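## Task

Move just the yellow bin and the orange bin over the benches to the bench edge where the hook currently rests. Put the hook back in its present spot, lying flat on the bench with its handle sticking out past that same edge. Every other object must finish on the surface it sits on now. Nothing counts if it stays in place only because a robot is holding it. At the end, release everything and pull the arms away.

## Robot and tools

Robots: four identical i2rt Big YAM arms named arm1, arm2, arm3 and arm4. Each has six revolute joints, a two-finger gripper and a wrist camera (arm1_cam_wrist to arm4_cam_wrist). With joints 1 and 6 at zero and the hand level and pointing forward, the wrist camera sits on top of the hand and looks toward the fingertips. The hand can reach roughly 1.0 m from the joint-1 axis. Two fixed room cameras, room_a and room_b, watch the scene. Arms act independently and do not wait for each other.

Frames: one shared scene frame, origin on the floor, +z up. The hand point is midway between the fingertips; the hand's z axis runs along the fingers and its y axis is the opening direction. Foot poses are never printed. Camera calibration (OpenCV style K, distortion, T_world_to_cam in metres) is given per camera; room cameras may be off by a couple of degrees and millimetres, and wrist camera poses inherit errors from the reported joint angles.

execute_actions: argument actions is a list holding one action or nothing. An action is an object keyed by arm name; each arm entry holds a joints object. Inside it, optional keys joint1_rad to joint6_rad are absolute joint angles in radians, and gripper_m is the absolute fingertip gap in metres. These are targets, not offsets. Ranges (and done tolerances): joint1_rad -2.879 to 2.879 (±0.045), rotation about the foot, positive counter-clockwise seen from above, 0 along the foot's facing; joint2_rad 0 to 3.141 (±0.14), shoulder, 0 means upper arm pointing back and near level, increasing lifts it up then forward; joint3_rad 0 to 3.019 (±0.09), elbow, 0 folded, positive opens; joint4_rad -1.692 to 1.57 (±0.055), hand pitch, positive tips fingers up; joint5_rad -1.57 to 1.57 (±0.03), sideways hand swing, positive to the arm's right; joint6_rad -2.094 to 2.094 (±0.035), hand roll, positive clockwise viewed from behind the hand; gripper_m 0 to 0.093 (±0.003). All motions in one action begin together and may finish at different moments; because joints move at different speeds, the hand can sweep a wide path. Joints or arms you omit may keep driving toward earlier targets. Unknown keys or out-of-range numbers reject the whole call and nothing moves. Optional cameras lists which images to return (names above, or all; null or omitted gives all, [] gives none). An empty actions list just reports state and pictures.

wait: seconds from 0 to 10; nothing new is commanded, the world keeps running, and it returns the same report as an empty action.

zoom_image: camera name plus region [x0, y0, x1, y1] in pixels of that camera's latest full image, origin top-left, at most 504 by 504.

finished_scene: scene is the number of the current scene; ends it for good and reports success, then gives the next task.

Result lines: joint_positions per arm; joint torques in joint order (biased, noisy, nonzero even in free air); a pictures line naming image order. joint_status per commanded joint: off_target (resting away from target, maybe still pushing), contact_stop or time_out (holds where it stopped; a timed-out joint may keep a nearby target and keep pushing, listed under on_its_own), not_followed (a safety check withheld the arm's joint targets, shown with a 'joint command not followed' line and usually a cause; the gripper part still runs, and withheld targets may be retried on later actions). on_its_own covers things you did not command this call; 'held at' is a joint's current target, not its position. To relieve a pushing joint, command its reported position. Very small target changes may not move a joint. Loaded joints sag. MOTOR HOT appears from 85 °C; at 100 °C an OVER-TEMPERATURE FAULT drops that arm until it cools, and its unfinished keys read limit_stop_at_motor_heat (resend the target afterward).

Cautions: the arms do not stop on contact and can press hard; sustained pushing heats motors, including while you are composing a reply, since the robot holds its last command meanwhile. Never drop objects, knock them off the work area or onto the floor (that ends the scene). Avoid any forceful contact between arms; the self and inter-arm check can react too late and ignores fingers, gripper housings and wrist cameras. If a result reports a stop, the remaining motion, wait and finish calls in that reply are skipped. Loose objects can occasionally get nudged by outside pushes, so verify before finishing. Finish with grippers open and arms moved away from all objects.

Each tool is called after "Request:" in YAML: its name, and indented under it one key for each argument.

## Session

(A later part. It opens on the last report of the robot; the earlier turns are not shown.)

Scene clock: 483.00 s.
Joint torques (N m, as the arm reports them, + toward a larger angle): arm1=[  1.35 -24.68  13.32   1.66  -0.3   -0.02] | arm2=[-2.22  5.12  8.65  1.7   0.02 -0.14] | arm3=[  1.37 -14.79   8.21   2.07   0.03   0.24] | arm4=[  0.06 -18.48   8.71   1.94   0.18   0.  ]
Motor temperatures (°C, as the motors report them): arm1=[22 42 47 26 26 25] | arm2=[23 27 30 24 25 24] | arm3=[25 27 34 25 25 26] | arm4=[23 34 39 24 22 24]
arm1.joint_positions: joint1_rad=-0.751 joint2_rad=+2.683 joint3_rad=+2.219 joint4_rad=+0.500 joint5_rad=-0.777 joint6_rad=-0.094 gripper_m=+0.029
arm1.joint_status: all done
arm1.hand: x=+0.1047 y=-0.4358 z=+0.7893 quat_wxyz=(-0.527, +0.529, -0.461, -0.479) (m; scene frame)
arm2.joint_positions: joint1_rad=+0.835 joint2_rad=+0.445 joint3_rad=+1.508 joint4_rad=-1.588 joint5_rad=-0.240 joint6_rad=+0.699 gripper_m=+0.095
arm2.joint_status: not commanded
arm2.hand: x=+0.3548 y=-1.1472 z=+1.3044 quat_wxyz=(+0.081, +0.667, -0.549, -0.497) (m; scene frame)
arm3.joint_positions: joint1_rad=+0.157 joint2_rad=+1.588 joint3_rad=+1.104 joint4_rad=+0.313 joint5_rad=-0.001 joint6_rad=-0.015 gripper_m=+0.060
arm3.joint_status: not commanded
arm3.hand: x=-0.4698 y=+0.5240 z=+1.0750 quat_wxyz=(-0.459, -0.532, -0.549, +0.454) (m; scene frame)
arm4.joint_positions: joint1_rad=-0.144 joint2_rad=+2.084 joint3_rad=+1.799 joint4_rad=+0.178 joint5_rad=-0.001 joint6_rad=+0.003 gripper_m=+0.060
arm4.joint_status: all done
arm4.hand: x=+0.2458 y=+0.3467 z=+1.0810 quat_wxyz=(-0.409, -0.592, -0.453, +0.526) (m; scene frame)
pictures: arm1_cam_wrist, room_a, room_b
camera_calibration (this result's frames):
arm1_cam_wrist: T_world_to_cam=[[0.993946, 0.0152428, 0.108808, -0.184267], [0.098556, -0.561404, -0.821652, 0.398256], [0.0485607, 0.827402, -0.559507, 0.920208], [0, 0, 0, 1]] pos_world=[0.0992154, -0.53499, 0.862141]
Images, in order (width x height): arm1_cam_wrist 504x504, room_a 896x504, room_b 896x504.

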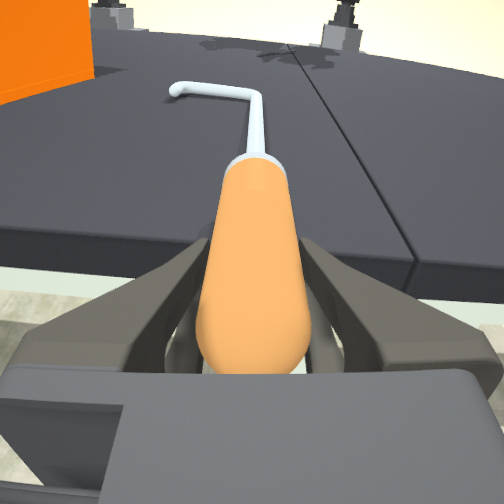

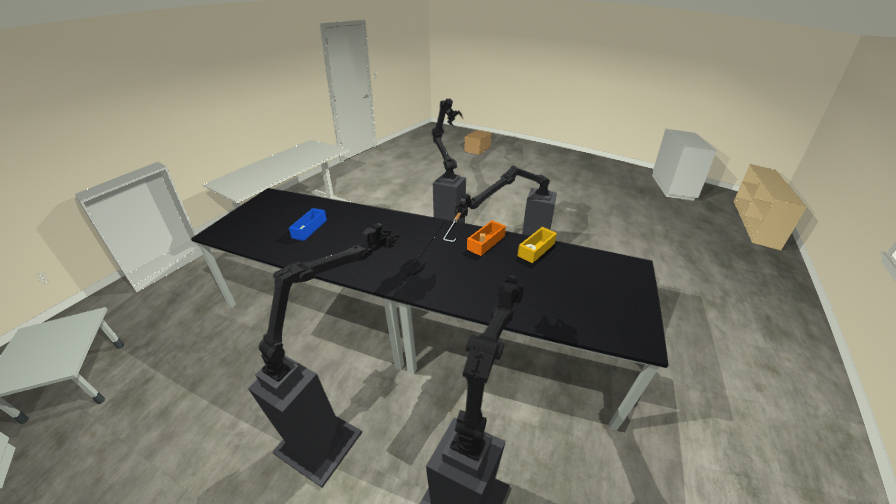

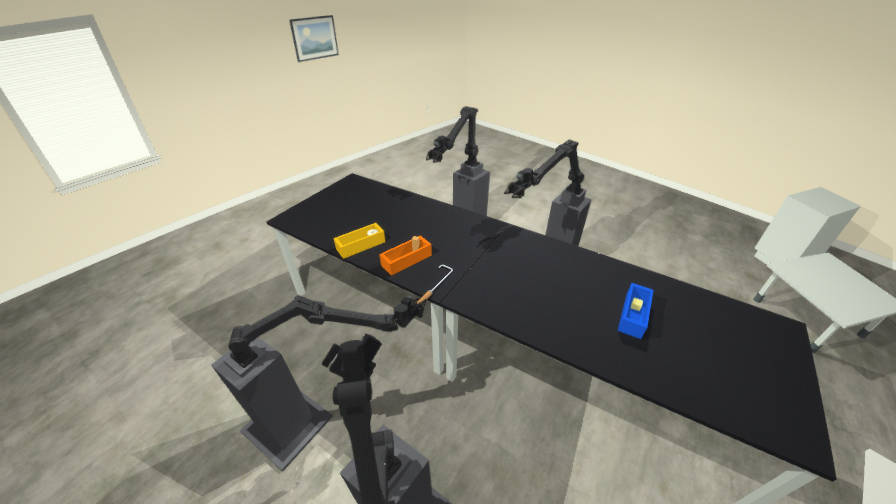

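Request:
execute_actions:
  actions:
    - {"arm1": {"joints": {"gripper_m": 0.09}}, "arm4": {"joints": {"joint2_rad": 1.85, "joint3_rad": 1.55}}}
  cameras: ["arm1_cam_wrist"]

Request:
execute_actions:
  actions:
    - {"arm1": {"joints": {"joint2_rad": 2.3}}, "arm4": {"joints": {"joint2_rad": 1.55, "joint3_rad": 1.2}}}
  cameras: ["arm1_cam_wrist", "room_b", "room_a"]

Request:
zoom_image:
  camera: "room_b"
  region: [405, 255, 475, 315]

Request:
zoom_image:
  camera: "room_a"
  region: [425, 205, 480, 250]

Scene clock: 491.93 s.
Joint torques (N m, as the arm reports them, + toward a larger angle): arm1=[  1.2  -25.19  13.26   1.65  -0.19  -0.01] | arm2=[-2.74  5.32  8.54  1.75  0.04 -0.13] | arm3=[  1.33 -14.9    8.22   2.08   0.03   0.24] | arm4=[ -0.34 -15.22   8.92   1.9    0.2    0.03]
Motor temperatures (°C, as the motors report them): arm1=[22 42 46 26 26 25] | arm2=[23 27 30 24 25 24] | arm3=[25 27 34 25 25 26] | arm4=[23 34 39 24 22 24]
arm1.joint_positions: joint1_rad=-0.751 joint2_rad=+2.683 joint3_rad=+2.219 joint4_rad=+0.500 joint5_rad=-0.779 joint6_rad=-0.094 gripper_m=+0.090
arm1.joint_status: all done
arm1.hand: x=+0.1044 y=-0.4358 z=+0.7893 quat_wxyz=(-0.526, +0.530, -0.461, -0.480) (m; scene frame)
arm2.joint_positions: joint1_rad=+0.835 joint2_rad=+0.445 joint3_rad=+1.508 joint4_rad=-1.588 joint5_rad=-0.240 joint6_rad=+0.699 gripper_m=+0.095
arm2.joint_status: not commanded
arm2.hand: x=+0.3548 y=-1.1472 z=+1.3044 quat_wxyz=(+0.081, +0.667, -0.549, -0.497) (m; scene frame)
arm3.joint_positions: joint1_rad=+0.157 joint2_rad=+1.588 joint3_rad=+1.104 joint4_rad=+0.313 joint5_rad=-0.001 joint6_rad=-0.015 gripper_m=+0.060
arm3.joint_status: not commanded
arm3.hand: x=-0.4698 y=+0.5240 z=+1.0750 quat_wxyz=(-0.459, -0.532, -0.549, +0.454) (m; scene frame)
arm4.joint_positions: joint1_rad=-0.144 joint2_rad=+1.835 joint3_rad=+1.549 joint4_rad=+0.178 joint5_rad=-0.001 joint6_rad=+0.003 gripper_m=+0.060
arm4.joint_status: all done
arm4.hand: x=+0.2660 y=+0.4244 z=+1.1318 quat_wxyz=(-0.409, -0.593, -0.453, +0.525) (m; scene frame)
pictures: arm1_cam_wrist
camera_calibration (this result's frames):
arm1_cam_wrist: T_world_to_cam=[[0.993912, 0.0171424, 0.108835, -0.183131], [0.0996491, -0.561249, -0.821626, 0.398212], [0.0469985, 0.82747, -0.55954, 0.920444], [0, 0, 0, 1]] pos_world=[0.0990748, -0.535004, 0.862138]
Images, in order (width x height): arm1_cam_wrist 504x504.

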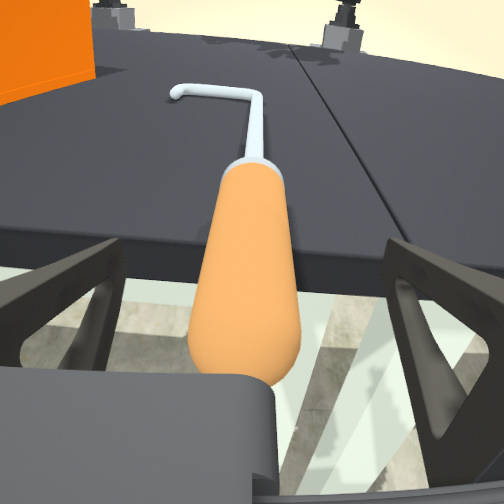

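Scene clock: 493.80 s.
Joint torques (N m, as the arm reports them, + toward a larger angle): arm1=[  1.36 -20.56  11.83   1.38   0.08   0.01] | arm2=[-2.23  5.25  8.57  1.8   0.03 -0.12] | arm3=[  1.41 -14.88   8.21   2.07   0.03   0.24] | arm4=[ -0.43 -11.31   8.73   1.88   0.14  -0.02]
Motor temperatures (°C, as the motors report them): arm1=[22 42 46 26 26 25] | arm2=[23 27 30 24 25 24] | arm3=[25 27 34 25 25 26] | arm4=[23 34 39 24 22 24]
arm1.joint_positions: joint1_rad=-0.751 joint2_rad=+2.287 joint3_rad=+2.243 joint4_rad=+0.503 joint5_rad=-0.780 joint6_rad=-0.094 gripper_m=+0.090
arm1.joint_status: all done
arm1.hand: x=+0.0709 y=-0.4680 z=+1.1588 quat_wxyz=(-0.661, +0.507, -0.300, -0.464) (m; scene frame)
arm2.joint_positions: joint1_rad=+0.835 joint2_rad=+0.445 joint3_rad=+1.508 joint4_rad=-1.588 joint5_rad=-0.240 joint6_rad=+0.699 gripper_m=+0.095
arm2.joint_status: not commanded
arm2.hand: x=+0.3548 y=-1.1472 z=+1.3044 quat_wxyz=(+0.081, +0.667, -0.549, -0.497) (m; scene frame)
arm3.joint_positions: joint1_rad=+0.157 joint2_rad=+1.588 joint3_rad=+1.104 joint4_rad=+0.313 joint5_rad=-0.001 joint6_rad=-0.015 gripper_m=+0.060
arm3.joint_status: not commanded
arm3.hand: x=-0.4698 y=+0.5240 z=+1.0750 quat_wxyz=(-0.459, -0.532, -0.549, +0.454) (m; scene frame)
arm4.joint_positions: joint1_rad=-0.144 joint2_rad=+1.534 joint3_rad=+1.199 joint4_rad=+0.178 joint5_rad=-0.001 joint6_rad=+0.003 gripper_m=+0.060
arm4.joint_status: all done
arm4.hand: x=+0.2960 y=+0.5384 z=+1.1361 quat_wxyz=(-0.398, -0.605, -0.463, +0.511) (m; scene frame)
pictures: arm1_cam_wrist, room_a, room_b
camera_calibration (this result's frames):
arm1_cam_wrist: T_world_to_cam=[[0.920977, -0.0570717, 0.385414, -0.539576], [0.353586, -0.293043, -0.888314, 0.871843], [0.163641, 0.954394, -0.249706, 0.847564], [0, 0, 0, 1]] pos_world=[0.0499693, -0.584217, 1.19407]
Images, in order (width x height): arm1_cam_wrist 504x504, room_a 896x504, room_b 896x504.

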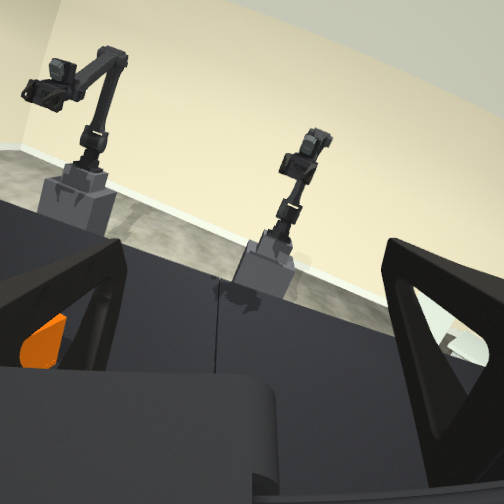

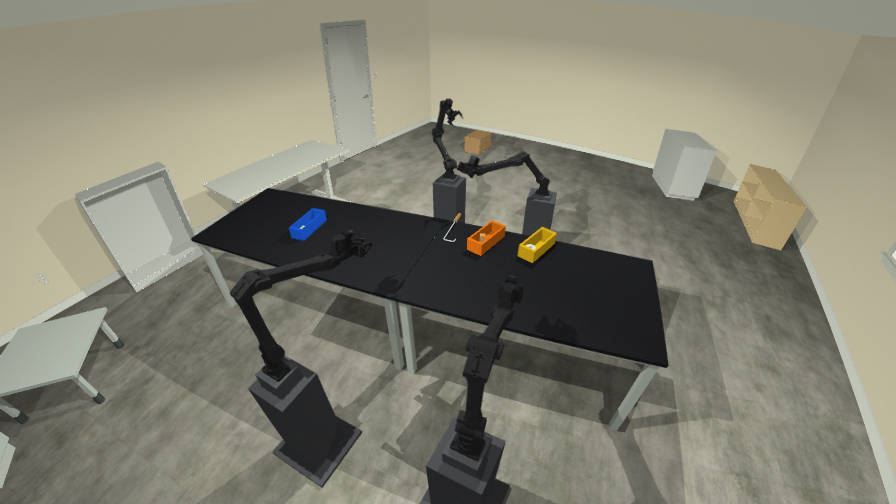

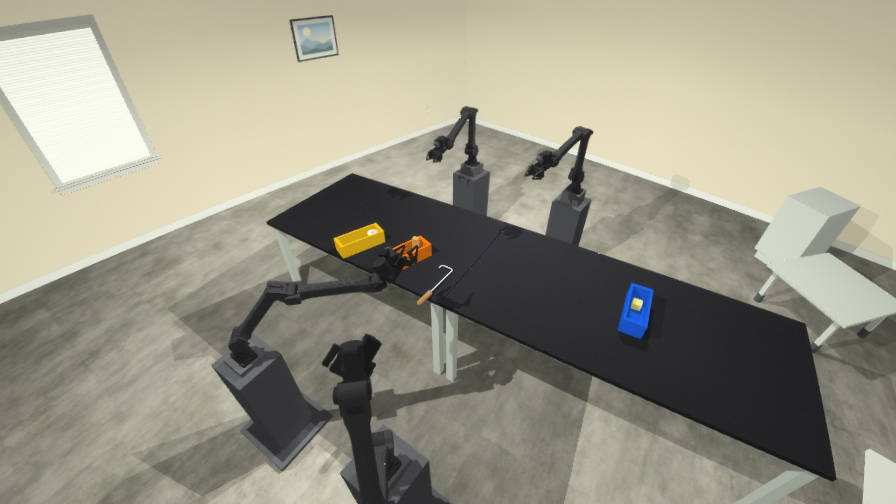

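Region (405, 255, 475, 315) of room_b's 896x504 image, scaled by 7.200, with more detail than that image has; it fills the top 432 rows of this view, and the rest is white.

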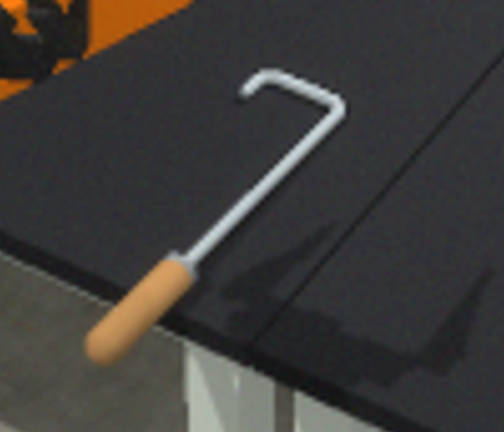

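Region (425, 205, 480, 250) of room_a's 896x504 image, scaled by 9.164, with more detail than that image has; it fills the top 412 rows of this view, and the rest is white.

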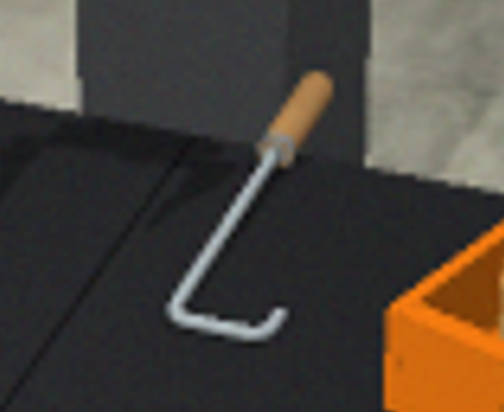

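The hook is back within about half a centimetre of its original spot, both bins are at the edge, and the arms are clear.

Request:
finished_scene:
  scene: 2

The scene is finished: the task was done.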